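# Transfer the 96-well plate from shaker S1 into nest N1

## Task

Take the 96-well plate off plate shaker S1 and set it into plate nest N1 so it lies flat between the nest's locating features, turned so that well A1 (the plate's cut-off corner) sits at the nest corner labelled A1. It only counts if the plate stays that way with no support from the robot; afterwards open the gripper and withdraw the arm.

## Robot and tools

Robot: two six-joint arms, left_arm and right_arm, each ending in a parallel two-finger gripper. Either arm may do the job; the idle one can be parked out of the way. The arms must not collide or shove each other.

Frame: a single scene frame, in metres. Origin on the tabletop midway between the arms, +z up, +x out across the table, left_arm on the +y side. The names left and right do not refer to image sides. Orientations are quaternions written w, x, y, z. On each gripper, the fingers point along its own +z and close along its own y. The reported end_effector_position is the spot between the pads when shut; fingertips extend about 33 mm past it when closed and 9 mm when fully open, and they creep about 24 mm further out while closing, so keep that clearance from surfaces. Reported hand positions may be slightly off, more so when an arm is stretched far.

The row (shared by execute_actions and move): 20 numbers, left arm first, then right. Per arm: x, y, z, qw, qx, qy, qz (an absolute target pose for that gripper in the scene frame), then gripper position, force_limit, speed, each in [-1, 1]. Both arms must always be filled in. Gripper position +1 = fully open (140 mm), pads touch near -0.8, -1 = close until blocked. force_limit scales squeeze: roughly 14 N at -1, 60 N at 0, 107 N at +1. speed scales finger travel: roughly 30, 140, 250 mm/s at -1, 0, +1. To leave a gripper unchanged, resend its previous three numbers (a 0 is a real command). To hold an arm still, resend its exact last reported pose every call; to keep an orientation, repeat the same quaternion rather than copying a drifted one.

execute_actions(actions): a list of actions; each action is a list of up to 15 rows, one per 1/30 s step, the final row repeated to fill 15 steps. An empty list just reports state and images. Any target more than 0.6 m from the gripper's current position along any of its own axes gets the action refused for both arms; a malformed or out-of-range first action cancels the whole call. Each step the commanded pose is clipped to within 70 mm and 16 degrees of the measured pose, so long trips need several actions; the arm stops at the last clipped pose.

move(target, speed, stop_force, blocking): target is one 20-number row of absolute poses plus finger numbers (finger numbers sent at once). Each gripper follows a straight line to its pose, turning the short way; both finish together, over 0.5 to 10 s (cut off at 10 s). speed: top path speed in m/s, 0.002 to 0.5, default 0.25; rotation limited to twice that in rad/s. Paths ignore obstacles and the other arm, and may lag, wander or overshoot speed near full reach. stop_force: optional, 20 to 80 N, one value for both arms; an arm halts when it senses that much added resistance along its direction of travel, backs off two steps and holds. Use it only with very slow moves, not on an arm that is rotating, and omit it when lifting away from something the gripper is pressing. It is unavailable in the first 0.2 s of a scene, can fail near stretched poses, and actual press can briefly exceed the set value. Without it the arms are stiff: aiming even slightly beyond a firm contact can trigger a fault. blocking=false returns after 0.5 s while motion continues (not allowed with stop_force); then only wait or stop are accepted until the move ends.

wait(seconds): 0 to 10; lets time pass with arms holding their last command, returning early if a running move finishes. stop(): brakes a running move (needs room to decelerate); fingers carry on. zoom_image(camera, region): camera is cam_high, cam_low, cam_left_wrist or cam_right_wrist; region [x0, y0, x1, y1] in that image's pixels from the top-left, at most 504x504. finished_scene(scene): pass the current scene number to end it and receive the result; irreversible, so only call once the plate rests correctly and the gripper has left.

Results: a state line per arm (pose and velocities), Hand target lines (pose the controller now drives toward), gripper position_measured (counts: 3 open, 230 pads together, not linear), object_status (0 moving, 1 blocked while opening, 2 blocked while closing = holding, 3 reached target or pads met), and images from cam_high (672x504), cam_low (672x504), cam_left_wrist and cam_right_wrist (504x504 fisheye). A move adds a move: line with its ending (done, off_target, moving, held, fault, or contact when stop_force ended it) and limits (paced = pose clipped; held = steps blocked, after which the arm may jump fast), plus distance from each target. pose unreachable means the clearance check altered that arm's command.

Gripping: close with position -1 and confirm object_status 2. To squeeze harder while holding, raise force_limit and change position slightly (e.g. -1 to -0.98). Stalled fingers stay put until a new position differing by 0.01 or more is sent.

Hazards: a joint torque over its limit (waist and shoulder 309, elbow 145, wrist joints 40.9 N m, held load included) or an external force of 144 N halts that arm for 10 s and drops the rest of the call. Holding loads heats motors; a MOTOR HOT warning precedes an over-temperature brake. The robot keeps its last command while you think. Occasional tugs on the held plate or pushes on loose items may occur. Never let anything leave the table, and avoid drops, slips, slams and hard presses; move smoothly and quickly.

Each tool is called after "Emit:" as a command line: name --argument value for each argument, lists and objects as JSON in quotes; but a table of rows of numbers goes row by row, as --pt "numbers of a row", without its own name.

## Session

Emit:
execute_actions --actions '[]'

Scene clock: 0.00 s.
left_arm: end_effector_position=(+0.5668, +0.5117, +0.3203) position_measured=3 object_status=3 end_effector_quat_wxyz=(+0.001, +0.998, -0.055, -0.002) end_effector_velocity=(-0.000, +0.000, -0.000) end_effector_angular_velocity=(-0.001, +0.000, -0.000) | right_arm: end_effector_position=(+0.3673, -0.5388, +0.2754) position_measured=3 object_status=3 end_effector_quat_wxyz=(+0.537, +0.831, -0.127, -0.064) end_effector_velocity=(-0.000, -0.001, +0.001) end_effector_angular_velocity=(-0.001, +0.000, -0.001)
Joint positions: left_arm=[-0.053  0.164  1.607 -0.002  1.375  1.516] | right_arm=[ 0.635  0.233  1.997 -0.561  1.925  2.695]
Joint velocities: left_arm=[ 0.001  0.     0.    -0.001  0.     0.001] | right_arm=[-0.001 -0.    -0.    -0.     0.001 -0.   ]
Hand target (left_arm): +0.567, +0.512, +0.320; +0.001, +0.998, -0.055, -0.002
Hand target (right_arm): +0.367, -0.539, +0.275; +0.537, +0.831, -0.127, -0.064
camera_calibration (this result's frames):
cam_left_wrist: T_world_to_cam=[[-0.296154, -0.954321, 0.0395542, 0.63061], [-0.891719, 0.29109, 0.346559, 0.258704], [-0.342243, 0.0673635, -0.937194, 0.635118], [0, 0, 0, 1]] pos_world=[0.634813, 0.483715, 0.480629]
cam_right_wrist: T_world_to_cam=[[-0.0490922, -0.390201, 0.91942, -0.456184], [-0.758756, 0.613196, 0.219726, 0.544233], [-0.649522, -0.686829, -0.32617, 0.129989], [0, 0, 0, 1]] pos_world=[0.474976, -0.422445, 0.342241]

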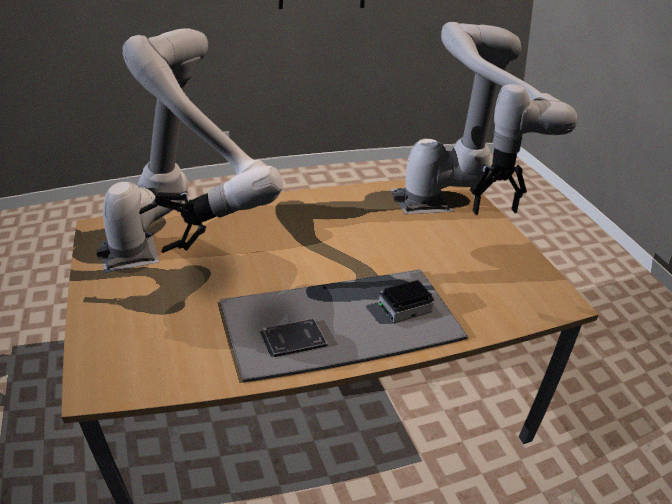

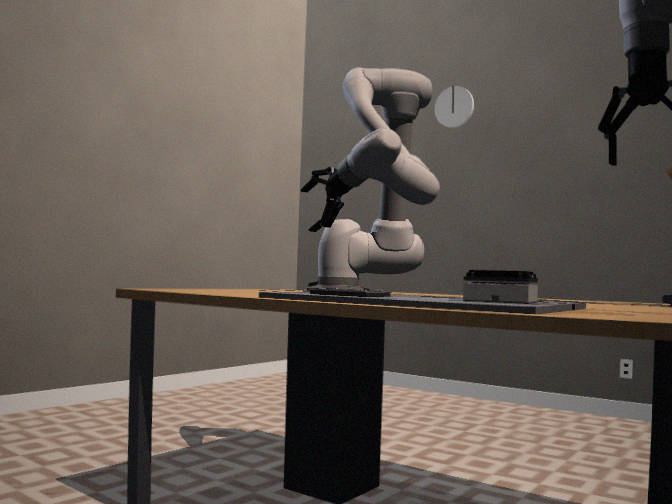

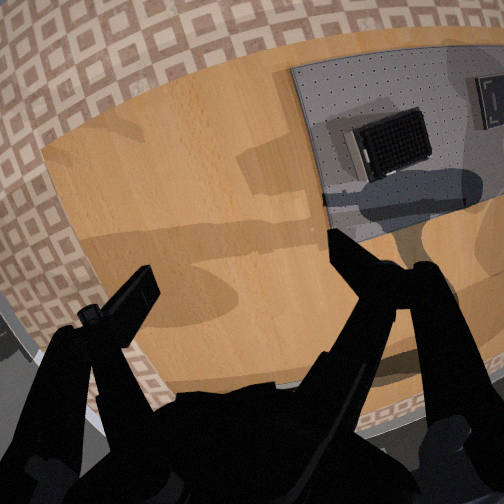

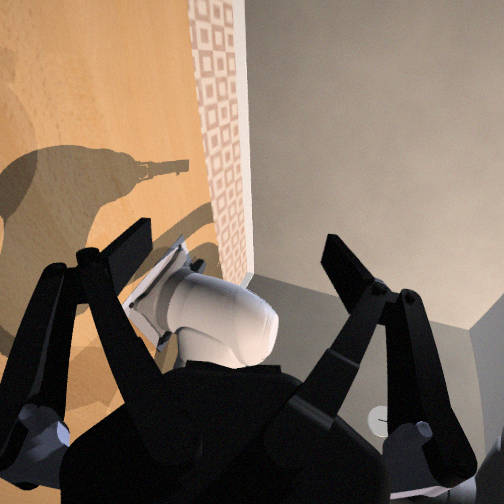

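Emit:
move --target '[0.3,0.65,0.32,0,1,0,0,1,0,0,0.5,-0.165,0.3,0,1,0,0,1,0,0]' --speed 0.4

Emit:
zoom_image --camera "cam_right_wrist" --region '[150, 0, 350, 200]'

Emit:
move --target '[0.3,0.65,0.32,0,1,0,0,1,0,0,0.5,0.2,0.3,0,1,0,0,1,0,0]' --speed 0.4

Emit:
zoom_image --camera "cam_right_wrist" --region '[150, 0, 350, 200]'

Scene clock: 5.80 s.
left_arm: end_effector_position=(+0.3002, +0.6497, +0.3200) position_measured=3 object_status=3 end_effector_quat_wxyz=(+0.000, +1.000, -0.000, +0.000) end_effector_velocity=(+0.000, +0.000, +0.000) end_effector_angular_velocity=(-0.000, -0.002, +0.001) | right_arm: end_effector_position=(+0.5002, -0.1651, +0.3010) position_measured=3 object_status=3 end_effector_quat_wxyz=(+0.000, +1.000, -0.001, +0.000) end_effector_velocity=(+0.000, +0.000, -0.000) end_effector_angular_velocity=(+0.001, +0.001, -0.000)
Joint positions: left_arm=[ 0.193 -0.276  2.02  -0.001  1.397  1.653] | right_arm=[ 0.675  0.22   1.575 -0.001  1.347  2.333]
Joint velocities: left_arm=[ 0.001 -0.001  0.    -0.    -0.001 -0.   ] | right_arm=[-0.001  0.001  0.     0.001 -0.    -0.001]
Hand target (left_arm): +0.300, +0.650, +0.320; +0.000, +1.000, -0.000, +0.000
Hand target (right_arm): +0.500, -0.165, +0.301; +0.000, +1.000, -0.001, +0.000
Off the commanded pose (left_arm): 0.000 m, 0 deg.
Off the commanded pose (right_arm): 0.001 m, 0 deg.
move: done
camera_calibration (this result's frames):
cam_left_wrist: T_world_to_cam=[[-0.189955, -0.981055, 0.0380654, 0.669351], [-0.919967, 0.1914, 0.342091, 0.0555259], [-0.342896, 0.0299631, -0.938895, 0.5594], [0, 0, 0, 1]] pos_world=[0.370045, 0.629281, 0.480744]
cam_right_wrist: T_world_to_cam=[[0.0890331, -0.995633, 0.0280545, -0.228105], [-0.893325, -0.0673641, 0.444334, 0.297679], [-0.440504, -0.0646222, -0.895422, 0.650853], [0, 0, 0, 1]] pos_world=[0.572936, -0.164996, 0.456919]

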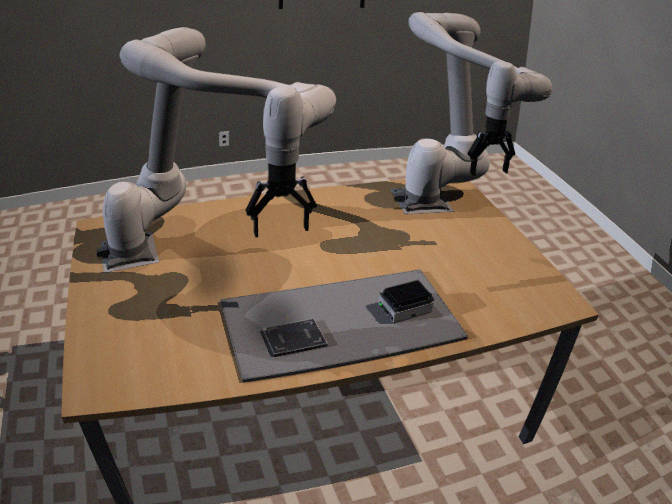

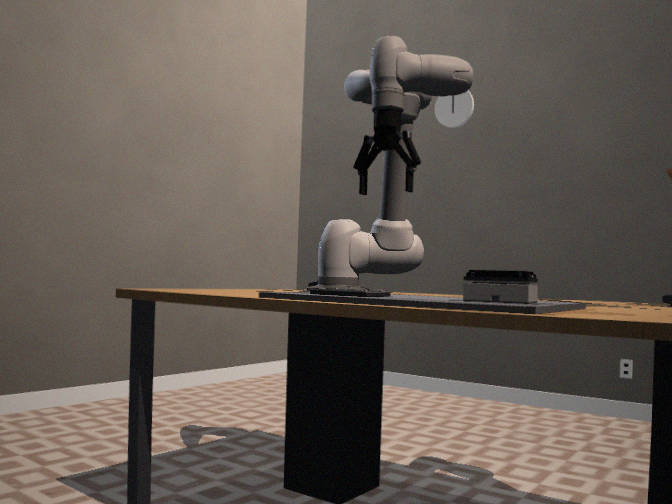

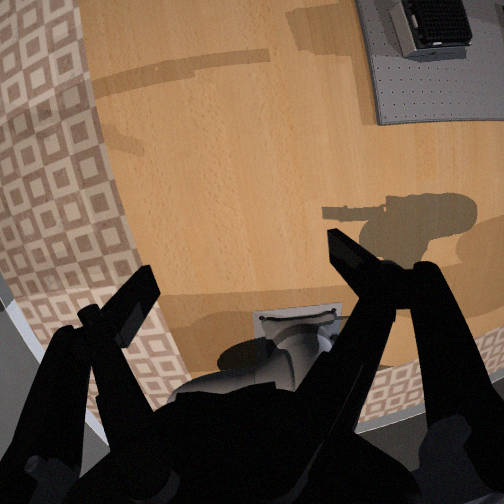

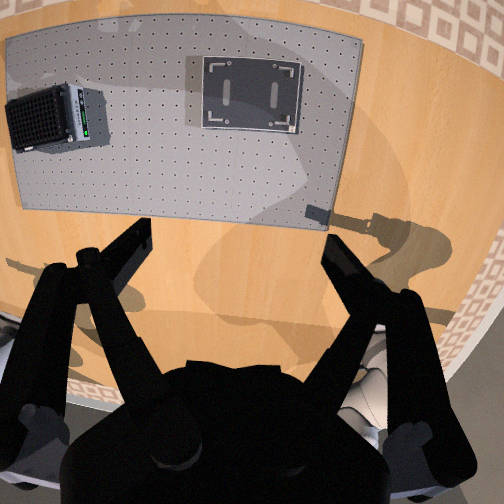

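Region (150, 0, 350, 200) of cam_right_wrist's 504x504 image, scaled by 2.520, with more detail than that image has.

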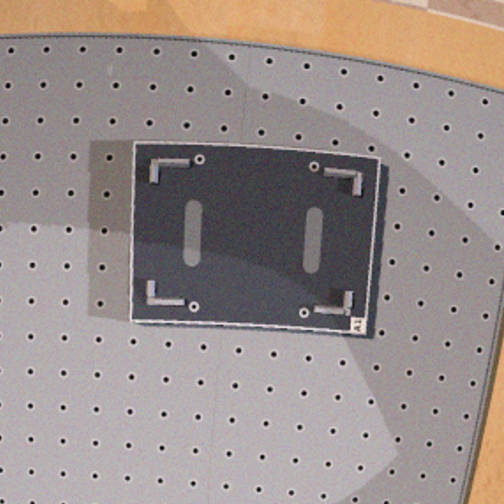

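Scene clock: 7.30 s.
left_arm: end_effector_position=(+0.3000, +0.6500, +0.3200) position_measured=3 object_status=3 end_effector_quat_wxyz=(-0.000, +1.000, +0.000, +0.000) end_effector_velocity=(-0.001, +0.000, -0.000) end_effector_angular_velocity=(+0.000, +0.002, -0.000) | right_arm: end_effector_position=(+0.5002, +0.2001, +0.3005) position_measured=3 object_status=3 end_effector_quat_wxyz=(-0.000, +1.000, -0.000, -0.000) end_effector_velocity=(-0.001, +0.001, -0.000) end_effector_angular_velocity=(-0.001, +0.000, +0.001)
Joint positions: left_arm=[ 0.194 -0.276  2.02   0.     1.397  1.653] | right_arm=[0.95  0.743 0.785 0.001 1.613 2.607]
Joint velocities: left_arm=[0.    0.    0.    0.    0.001 0.   ] | right_arm=[ 0.001  0.002 -0.003  0.     0.002 -0.   ]
Hand target (left_arm): +0.300, +0.650, +0.320; -0.000, +1.000, +0.000, +0.000
Hand target (right_arm): +0.500, +0.200, +0.300; -0.000, +1.000, -0.000, -0.000
Off the commanded pose (left_arm): 0.000 m, 0 deg.
Off the commanded pose (right_arm): 0.001 m, 0 deg.
move: done
camera_calibration (this result's frames):
cam_left_wrist: T_world_to_cam=[[-0.189859, -0.981101, 0.0373272, 0.669845], [-0.919907, 0.191046, 0.34245, 0.0554466], [-0.343109, 0.0306797, -0.938794, 0.558859], [0, 0, 0, 1]] pos_world=[0.369932, 0.629447, 0.480663]
cam_right_wrist: T_world_to_cam=[[0.0897781, -0.995608, 0.0265496, 0.135527], [-0.892737, -0.0686266, 0.445322, 0.322107], [-0.441544, -0.0636819, -0.894977, 0.674162], [0, 0, 0, 1]] pos_world=[0.573062, 0.199968, 0.45632]

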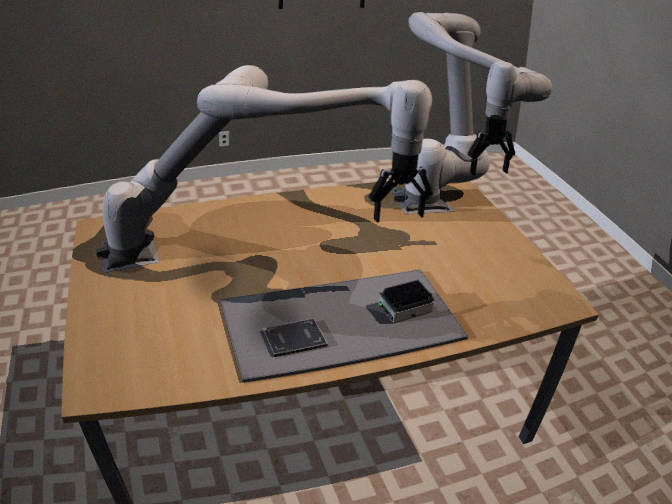

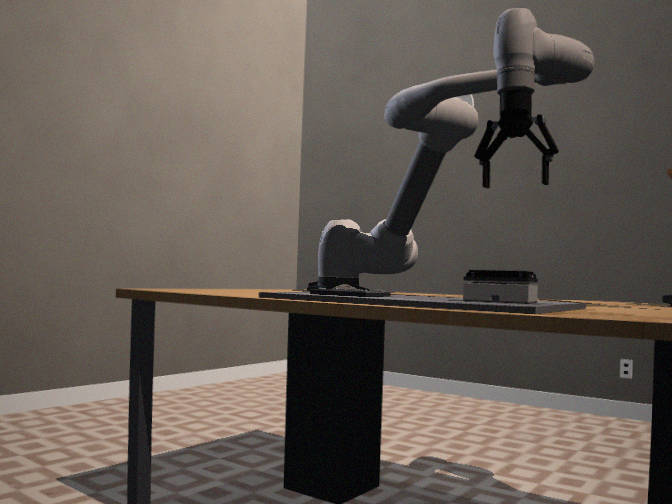

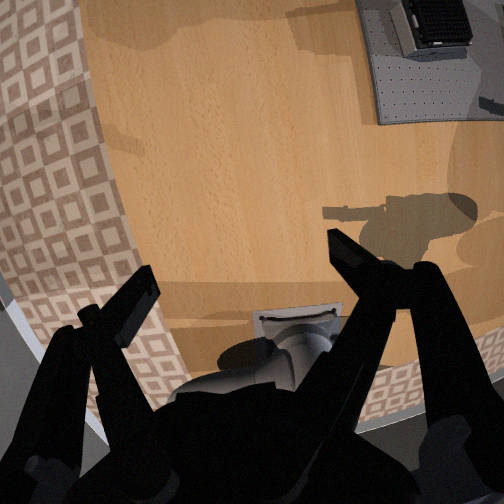

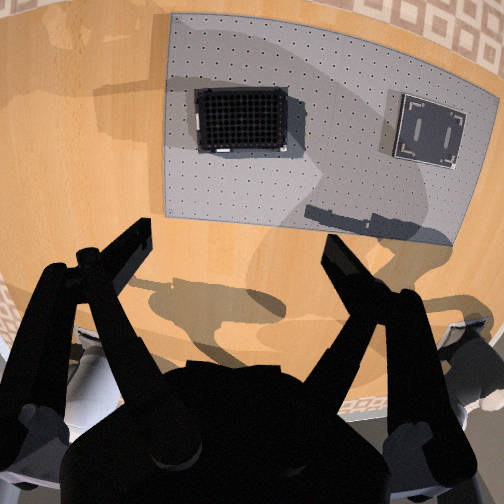

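Region (150, 0, 350, 200) of cam_right_wrist's 504x504 image, scaled by 2.520, with more detail than that image has.

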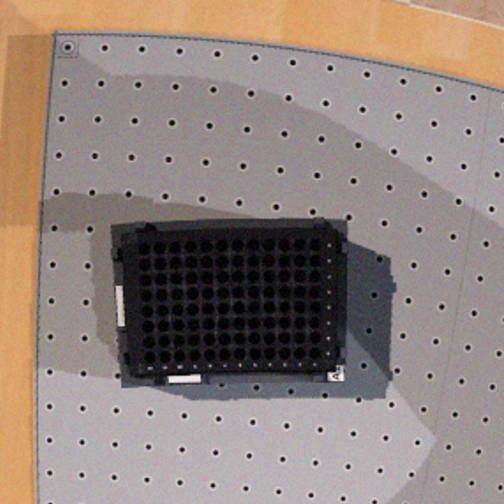

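Emit:
move --target '[0.3,0.65,0.32,0,1,0,0,1,0,0,0.6,0.205,0.135,0,0.7071,0.7071,0,1,0,0]'

Scene clock: 14.73 s.
left_arm: end_effector_position=(+0.3000, +0.6500, +0.3200) position_measured=3 object_status=3 end_effector_quat_wxyz=(-0.000, +1.000, +0.000, -0.000) end_effector_velocity=(+0.000, -0.001, -0.000) end_effector_angular_velocity=(-0.001, -0.000, -0.001) | right_arm: end_effector_position=(+0.6002, +0.2052, +0.1351) position_measured=3 object_status=3 end_effector_quat_wxyz=(+0.000, +0.707, +0.707, -0.000) end_effector_velocity=(-0.000, -0.000, -0.000) end_effector_angular_velocity=(-0.000, +0.001, +0.003)
Joint positions: left_arm=[ 0.194 -0.276  2.02   0.     1.397  1.653] | right_arm=[ 0.87   0.886  0.822 -0.     1.433  0.955]
Joint velocities: left_arm=[-0.     0.     0.    -0.001 -0.     0.001] | right_arm=[ 0.     0.     0.     0.     0.    -0.003]
Hand target (left_arm): +0.300, +0.650, +0.320; -0.000, +1.000, +0.000, +0.000
Hand target (right_arm): +0.600, +0.205, +0.135; +0.000, +0.707, +0.707, -0.000
Off the commanded pose (left_arm): 0.000 m, 0 deg.
Off the commanded pose (right_arm): 0.000 m, 0 deg.
move: done
camera_calibration (this result's frames):
cam_left_wrist: T_world_to_cam=[[-0.189859, -0.981102, 0.0373272, 0.669845], [-0.919907, 0.191046, 0.342451, 0.0554459], [-0.34311, 0.0306798, -0.938794, 0.558859], [0, 0, 0, 1]] pos_world=[0.369931, 0.629447, 0.480663]
cam_right_wrist: T_world_to_cam=[[0.995524, 0.0903345, 0.0277877, -0.630565], [0.0685865, -0.8928, 0.445201, 0.0775214], [0.0650259, -0.441302, -0.894999, 0.344083], [0, 0, 0, 1]] pos_world=[0.600052, 0.278017, 0.290963]

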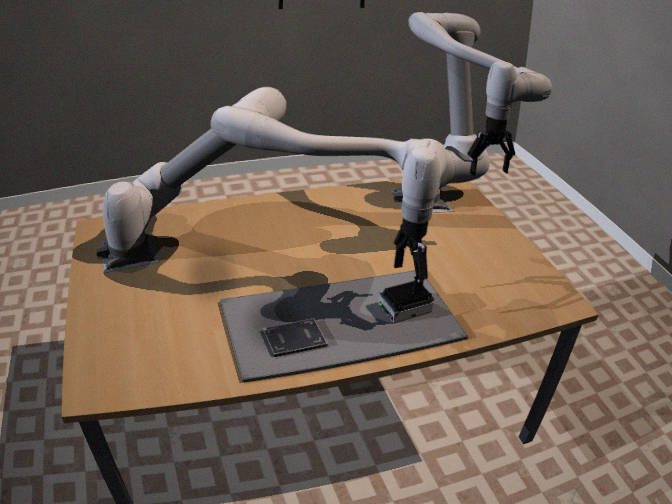

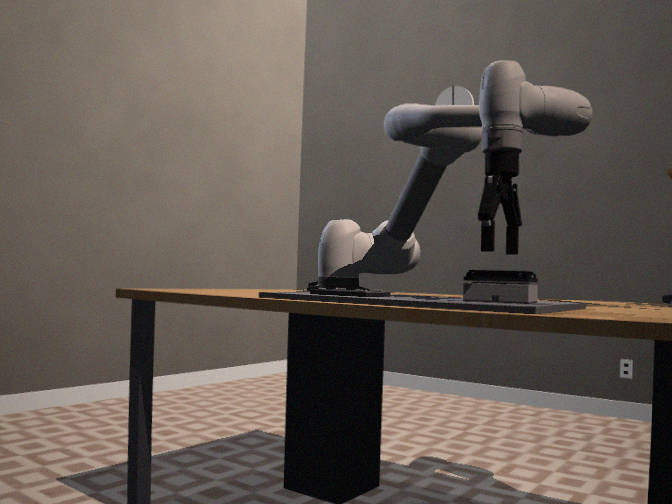

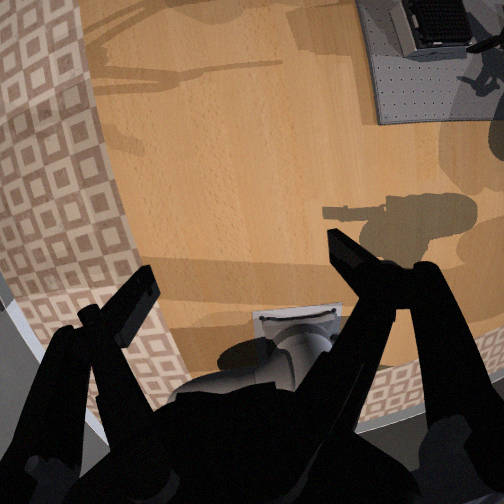

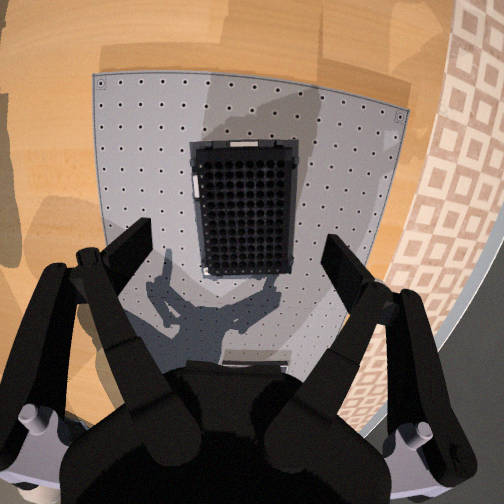

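Emit:
move --target '[0.3,0.65,0.32,0,1,0,0,1,0,0,0.604,0.212,0.096,0,0.7071,0.7071,0,1,0,0]' --speed 0.1

Emit:
move --target '[0.3,0.65,0.32,0,1,0,0,1,0,0,0.604,0.212,0.096,0,0.7071,0.7071,0,-1,-0.3,0]'

Emit:
move --target '[0.3,0.65,0.32,0,1,0,0,1,0,0,0.604,0.212,0.14,0,0.7071,0.7071,0,-1,-0.3,0]' --speed 0.05

Emit:
move --target '[0.3,0.65,0.32,0,1,0,0,1,0,0,0.647,-0.17,0.14,0,0.7071,0.7071,0,-1,-0.3,0]'

Emit:
move --target '[0.3,0.65,0.32,0,1,0,0,1,0,0,0.647,-0.17,0.075,0,0.7071,0.7071,0,-1,-0.3,0]' --speed 0.1

Emit:
zoom_image --camera "cam_right_wrist" --region '[140, 110, 340, 310]'

Emit:
zoom_image --camera "cam_high" --region '[230, 270, 350, 370]'

Scene clock: 22.77 s.
left_arm: end_effector_position=(+0.3000, +0.6500, +0.3200) position_measured=3 object_status=3 end_effector_quat_wxyz=(-0.000, +1.000, +0.000, -0.000) end_effector_velocity=(+0.001, -0.000, +0.000) end_effector_angular_velocity=(-0.000, -0.002, -0.001) | right_arm: end_effector_position=(+0.6041, +0.2120, +0.0961) position_measured=3 object_status=3 end_effector_quat_wxyz=(-0.000, +0.707, +0.707, +0.000) end_effector_velocity=(-0.001, +0.000, -0.001) end_effector_angular_velocity=(-0.001, +0.001, +0.001)
Joint positions: left_arm=[ 0.194 -0.276  2.02   0.     1.397  1.653] | right_arm=[0.87  0.917 0.836 0.    1.389 0.956]
Joint velocities: left_arm=[-0.    -0.    -0.    -0.001 -0.002  0.   ] | right_arm=[ 0.001  0.001  0.001  0.     0.001 -0.   ]
Hand target (left_arm): +0.300, +0.650, +0.320; -0.000, +1.000, +0.000, +0.000
Hand target (right_arm): +0.604, +0.212, +0.096; -0.000, +0.707, +0.707, -0.000
Off the commanded pose (left_arm): 0.000 m, 0 deg.
Off the commanded pose (right_arm): 0.000 m, 0 deg.
move: done
camera_calibration (this result's frames):
cam_left_wrist: T_world_to_cam=[[-0.189859, -0.981101, 0.0373273, 0.669845], [-0.919907, 0.191046, 0.342451, 0.0554458], [-0.34311, 0.0306798, -0.938794, 0.558859], [0, 0, 0, 1]] pos_world=[0.369931, 0.629447, 0.480663]
cam_right_wrist: T_world_to_cam=[[0.995545, 0.0901652, 0.02759, -0.633964], [0.0685437, -0.892952, 0.444903, 0.100853], [0.0647513, -0.44103, -0.895154, 0.312043], [0, 0, 0, 1]] pos_world=[0.604021, 0.284839, 0.251948]

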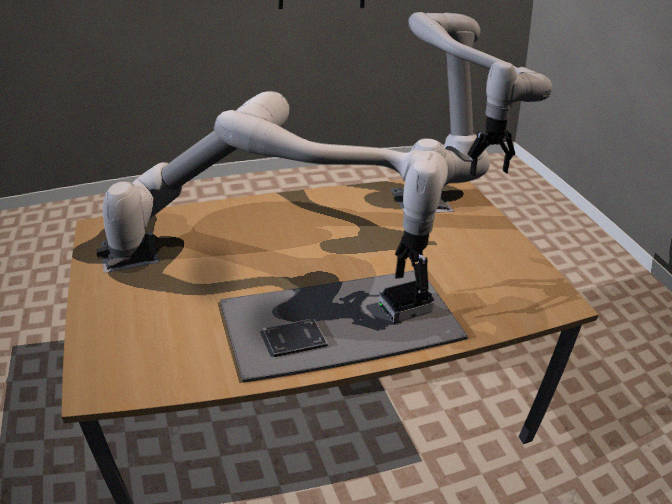

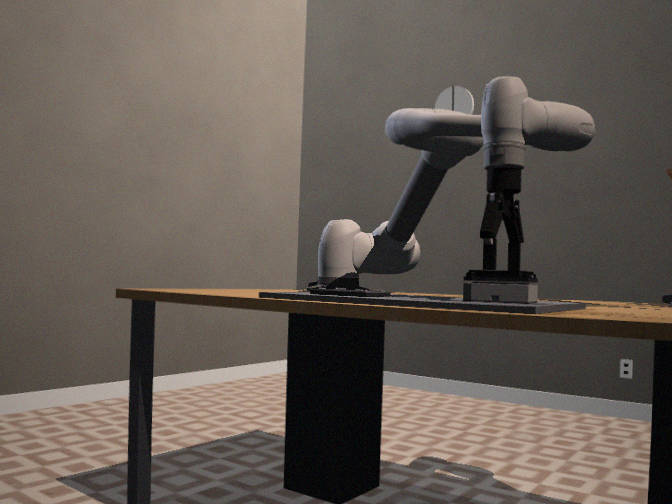

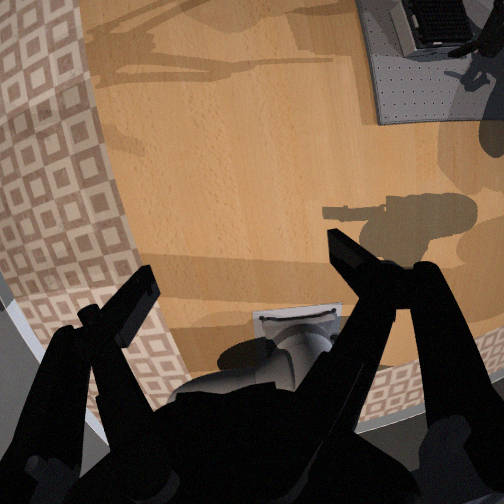

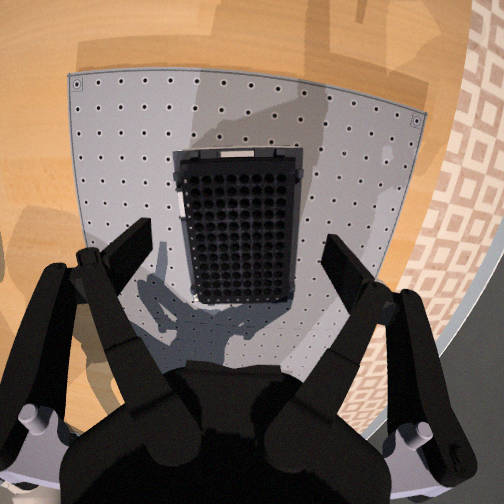

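Scene clock: 23.47 s.
left_arm: end_effector_position=(+0.3000, +0.6500, +0.3200) position_measured=3 object_status=3 end_effector_quat_wxyz=(-0.000, +1.000, +0.000, -0.000) end_effector_velocity=(+0.000, -0.000, -0.000) end_effector_angular_velocity=(-0.000, -0.001, +0.000) | right_arm: end_effector_position=(+0.6037, +0.2122, +0.0960) position_measured=92 object_status=2 end_effector_quat_wxyz=(-0.000, +0.707, +0.707, -0.000) end_effector_velocity=(+0.000, -0.000, -0.001) end_effector_angular_velocity=(-0.001, +0.000, -0.000)
Joint positions: left_arm=[ 0.194 -0.276  2.02   0.     1.397  1.653] | right_arm=[0.871 0.917 0.836 0.    1.389 0.956]
Joint velocities: left_arm=[-0.     0.    -0.    -0.001 -0.001 -0.001] | right_arm=[-0.     0.     0.001 -0.001  0.     0.   ]
Hand target (left_arm): +0.300, +0.650, +0.320; -0.000, +1.000, +0.000, +0.000
Hand target (right_arm): +0.604, +0.212, +0.096; -0.000, +0.707, +0.707, -0.000
Off the commanded pose (left_arm): 0.000 m, 0 deg.
Off the commanded pose (right_arm): 0.000 m, 0 deg.
move: done
camera_calibration (this result's frames):
cam_left_wrist: T_world_to_cam=[[-0.189859, -0.981102, 0.0373273, 0.669845], [-0.919907, 0.191046, 0.342451, 0.0554458], [-0.34311, 0.0306798, -0.938794, 0.558859], [0, 0, 0, 1]] pos_world=[0.369931, 0.629447, 0.480663]
cam_right_wrist: T_world_to_cam=[[0.995518, 0.0904861, 0.0274967, -0.633612], [0.0688689, -0.8929, 0.444957, 0.10082], [0.0648142, -0.441069, -0.89513, 0.312076], [0, 0, 0, 1]] pos_world=[0.603602, 0.285002, 0.25191]

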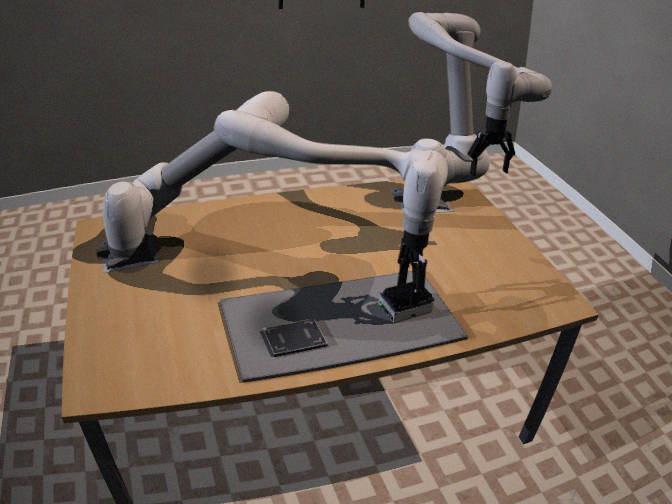

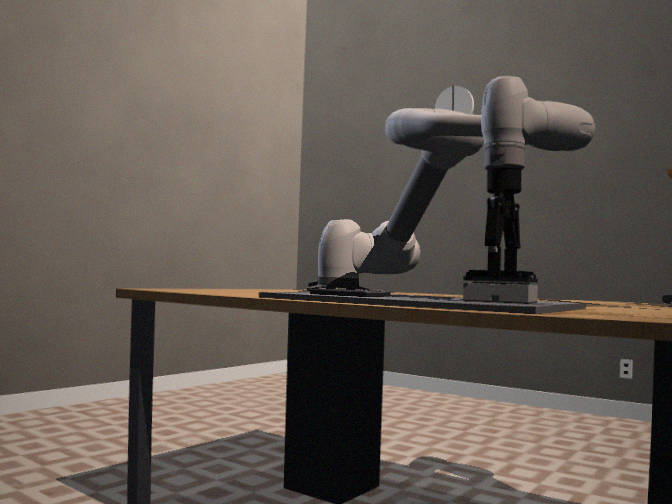

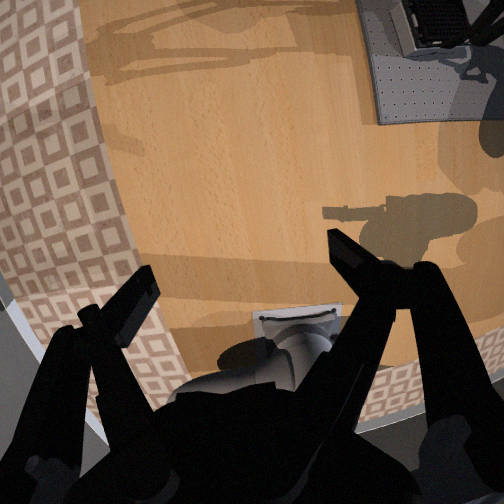

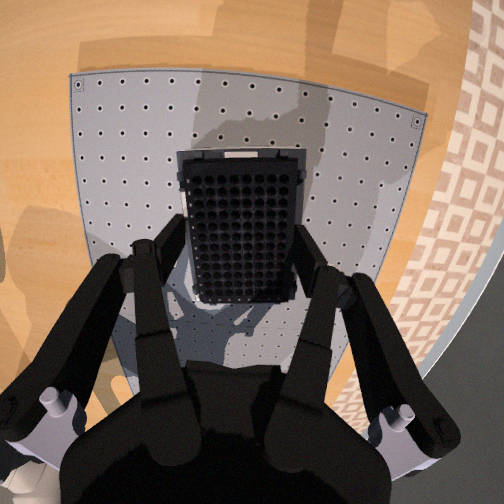

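Scene clock: 24.63 s.
left_arm: end_effector_position=(+0.3000, +0.6500, +0.3200) position_measured=3 object_status=3 end_effector_quat_wxyz=(-0.000, +1.000, +0.000, -0.000) end_effector_velocity=(-0.000, -0.001, +0.000) end_effector_angular_velocity=(-0.001, +0.001, -0.001) | right_arm: end_effector_position=(+0.6039, +0.2119, +0.1400) position_measured=104 object_status=2 end_effector_quat_wxyz=(+0.000, +0.707, +0.707, -0.000) end_effector_velocity=(-0.000, +0.001, +0.001) end_effector_angular_velocity=(+0.001, -0.000, +0.000)
Joint positions: left_arm=[ 0.194 -0.276  2.02   0.     1.397  1.653] | right_arm=[ 0.87   0.902  0.784 -0.     1.455  0.956]
Joint velocities: left_arm=[-0.    -0.    -0.    -0.001  0.001  0.001] | right_arm=[ 0.    -0.    -0.001  0.     0.001  0.   ]
Hand target (left_arm): +0.300, +0.650, +0.320; -0.000, +1.000, +0.000, +0.000
Hand target (right_arm): +0.604, +0.212, +0.140; +0.000, +0.707, +0.707, +0.000
Off the commanded pose (left_arm): 0.000 m, 0 deg.
Off the commanded pose (right_arm): 0.000 m, 0 deg.
move: done
camera_calibration (this result's frames):
cam_left_wrist: T_world_to_cam=[[-0.189859, -0.981101, 0.0373273, 0.669845], [-0.919907, 0.191046, 0.34245, 0.0554457], [-0.34311, 0.0306798, -0.938794, 0.558859], [0, 0, 0, 1]] pos_world=[0.369931, 0.629447, 0.480663]
cam_right_wrist: T_world_to_cam=[[0.995548, 0.090123, 0.0275894, -0.63497], [0.0685006, -0.892917, 0.444979, 0.0812684], [0.0647379, -0.441109, -0.895116, 0.351317], [0, 0, 0, 1]] pos_world=[0.603833, 0.28476, 0.295825]

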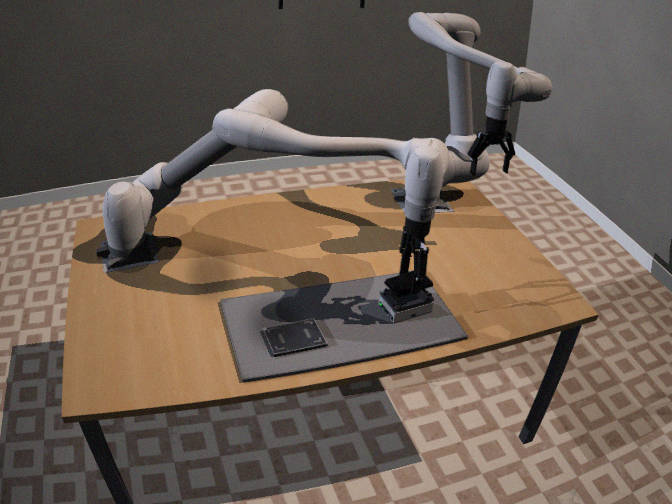

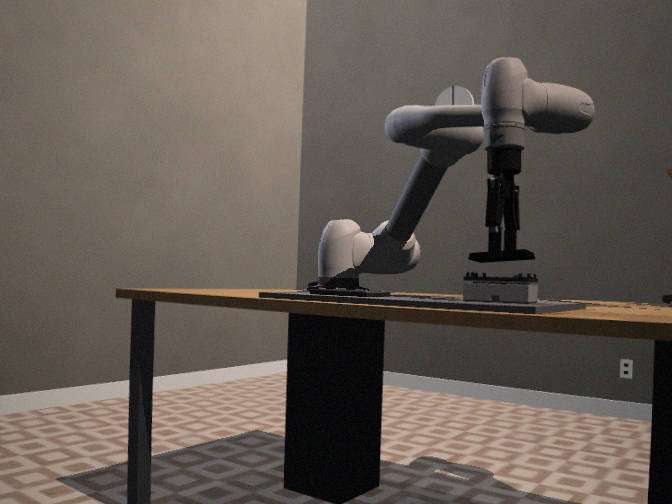

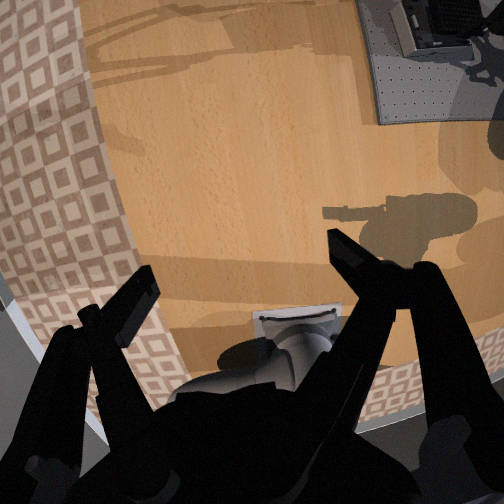

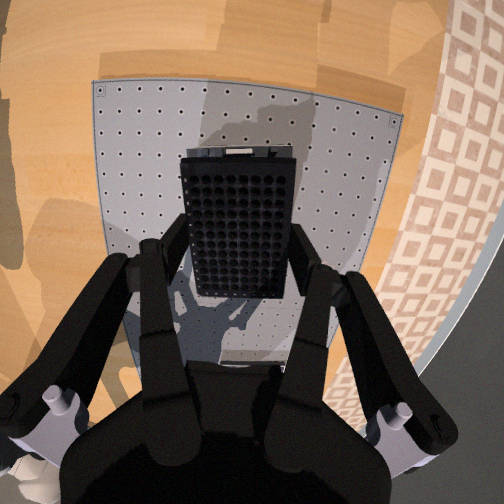

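Scene clock: 26.60 s.
left_arm: end_effector_position=(+0.3000, +0.6500, +0.3200) position_measured=3 object_status=3 end_effector_quat_wxyz=(-0.000, +1.000, +0.000, -0.000) end_effector_velocity=(+0.001, +0.001, -0.000) end_effector_angular_velocity=(+0.001, -0.002, -0.000) | right_arm: end_effector_position=(+0.6469, -0.1701, +0.1396) position_measured=104 object_status=2 end_effector_quat_wxyz=(+0.001, +0.707, +0.707, -0.000) end_effector_velocity=(-0.000, -0.001, +0.000) end_effector_angular_velocity=(+0.000, +0.001, -0.000)
Joint positions: left_arm=[ 0.194 -0.276  2.02   0.     1.397  1.653] | right_arm=[ 0.542  0.465  1.539 -0.001  1.138  0.628]
Joint velocities: left_arm=[ 0.001 -0.     0.     0.001 -0.002  0.001] | right_arm=[-0.001 -0.001  0.001  0.001  0.001 -0.001]
Hand target (left_arm): +0.300, +0.650, +0.320; -0.000, +1.000, +0.000, +0.000
Hand target (right_arm): +0.647, -0.170, +0.140; +0.001, +0.707, +0.707, -0.000
Off the commanded pose (left_arm): 0.000 m, 0 deg.
Off the commanded pose (right_arm): 0.000 m, 0 deg.
move: done
camera_calibration (this result's frames):
cam_left_wrist: T_world_to_cam=[[-0.189859, -0.981101, 0.0373273, 0.669845], [-0.919907, 0.191046, 0.342451, 0.0554455], [-0.34311, 0.0306799, -0.938794, 0.558859], [0, 0, 0, 1]] pos_world=[0.369931, 0.629447, 0.480663]
cam_right_wrist: T_world_to_cam=[[0.995483, 0.0907287, 0.0279519, -0.643193], [0.0688102, -0.892392, 0.445985, -0.26291], [0.0654077, -0.442047, -0.894604, 0.17898], [0, 0, 0, 1]] pos_world=[0.646672, -0.0971451, 0.295349]

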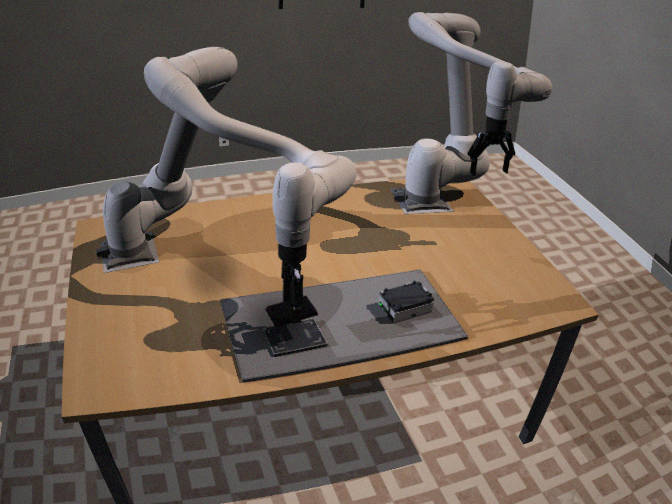

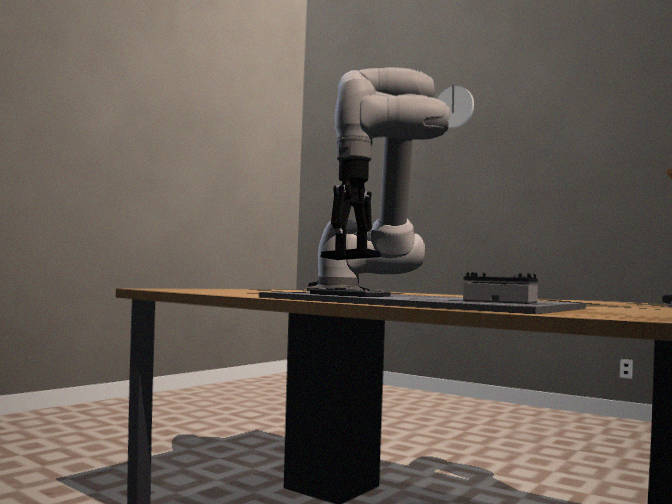

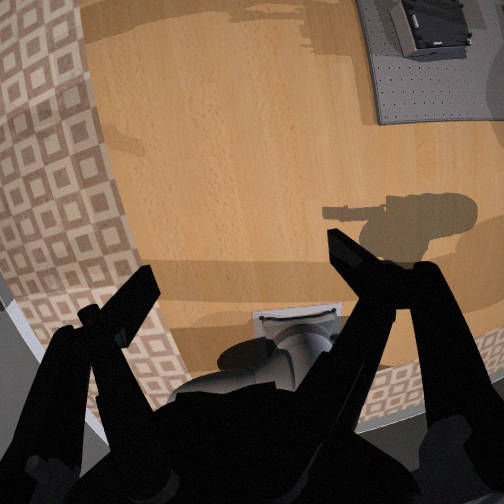

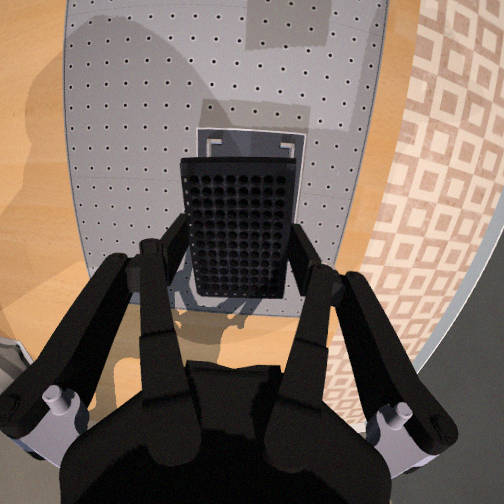

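Scene clock: 27.60 s.
left_arm: end_effector_position=(+0.3000, +0.6500, +0.3200) position_measured=3 object_status=3 end_effector_quat_wxyz=(-0.000, +1.000, +0.000, -0.000) end_effector_velocity=(+0.000, -0.000, -0.000) end_effector_angular_velocity=(-0.001, -0.000, +0.001) | right_arm: end_effector_position=(+0.6471, -0.1699, +0.0750) position_measured=104 object_status=2 end_effector_quat_wxyz=(-0.000, +0.707, +0.707, +0.000) end_effector_velocity=(+0.000, -0.001, -0.000) end_effector_angular_velocity=(+0.000, -0.000, -0.001)
Joint positions: left_arm=[ 0.194 -0.276  2.02   0.     1.397  1.653] | right_arm=[0.542 0.514 1.592 0.    1.036 0.627]
Joint velocities: left_arm=[ 0.     0.     0.    -0.001 -0.    -0.001] | right_arm=[-0.001 -0.     0.     0.    -0.     0.   ]
Hand target (left_arm): +0.300, +0.650, +0.320; -0.000, +1.000, +0.000, +0.000
Hand target (right_arm): +0.647, -0.170, +0.075; -0.000, +0.707, +0.707, +0.000
Off the commanded pose (left_arm): 0.000 m, 0 deg.
Off the commanded pose (right_arm): 0.000 m, 0 deg.
move: done
camera_calibration (this result's frames):
cam_left_wrist: T_world_to_cam=[[-0.189859, -0.981101, 0.0373271, 0.669845], [-0.919907, 0.191046, 0.342451, 0.0554457], [-0.34311, 0.03068, -0.938794, 0.558859], [0, 0, 0, 1]] pos_world=[0.369931, 0.629447, 0.480663]
cam_right_wrist: T_world_to_cam=[[0.995532, 0.0903116, 0.0275684, -0.641708], [0.068686, -0.892951, 0.444883, -0.233851], [0.0647954, -0.441002, -0.895164, 0.121951], [0, 0, 0, 1]] pos_world=[0.647001, -0.0970834, 0.230893]

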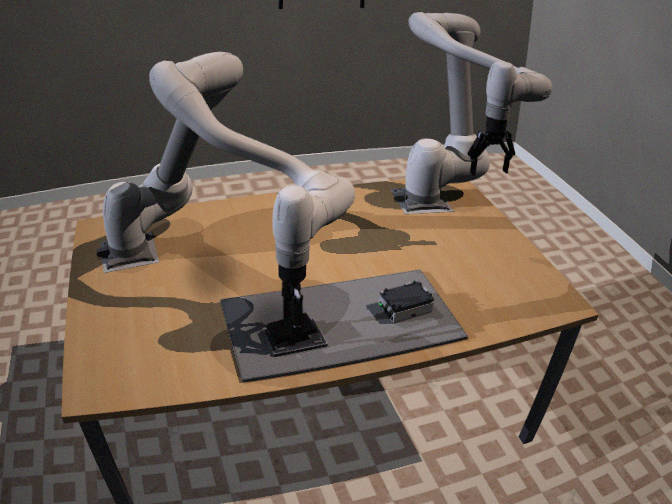

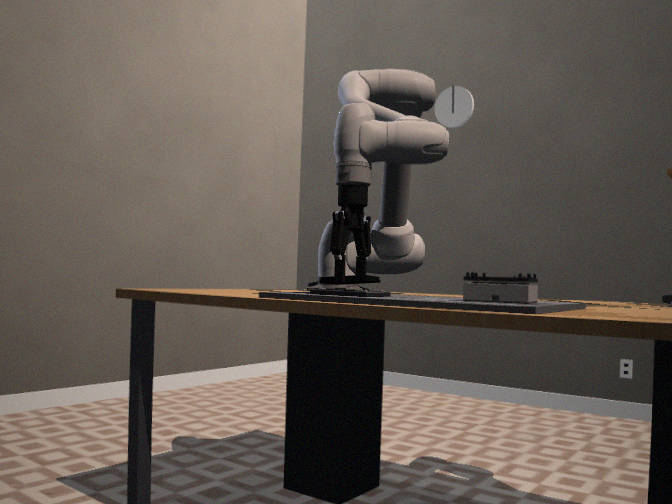

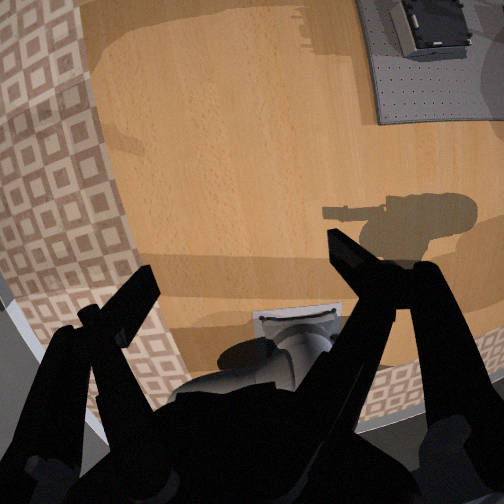

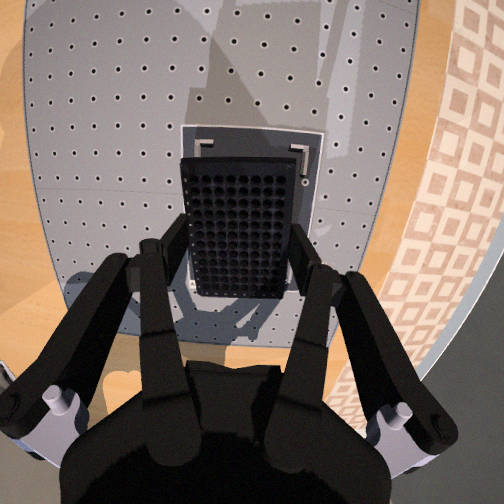

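Region (140, 110, 340, 310) of cam_right_wrist's 504x504 image, scaled by 2.520, with more detail than that image has.

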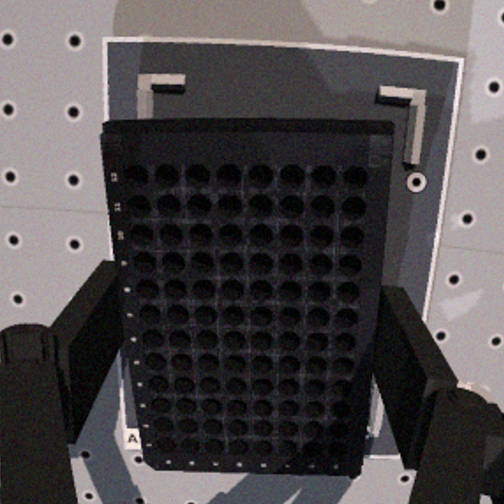

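Region (230, 270, 350, 370) of cam_high's 672x504 image, scaled by 4.200, with more detail than that image has.

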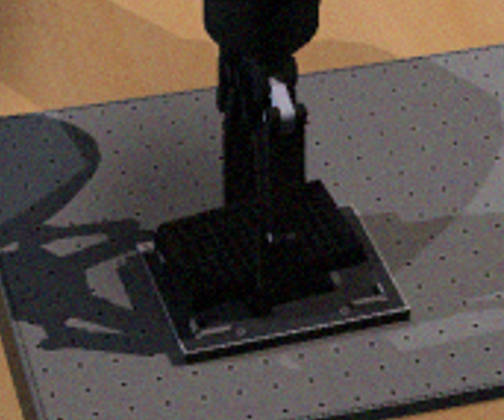

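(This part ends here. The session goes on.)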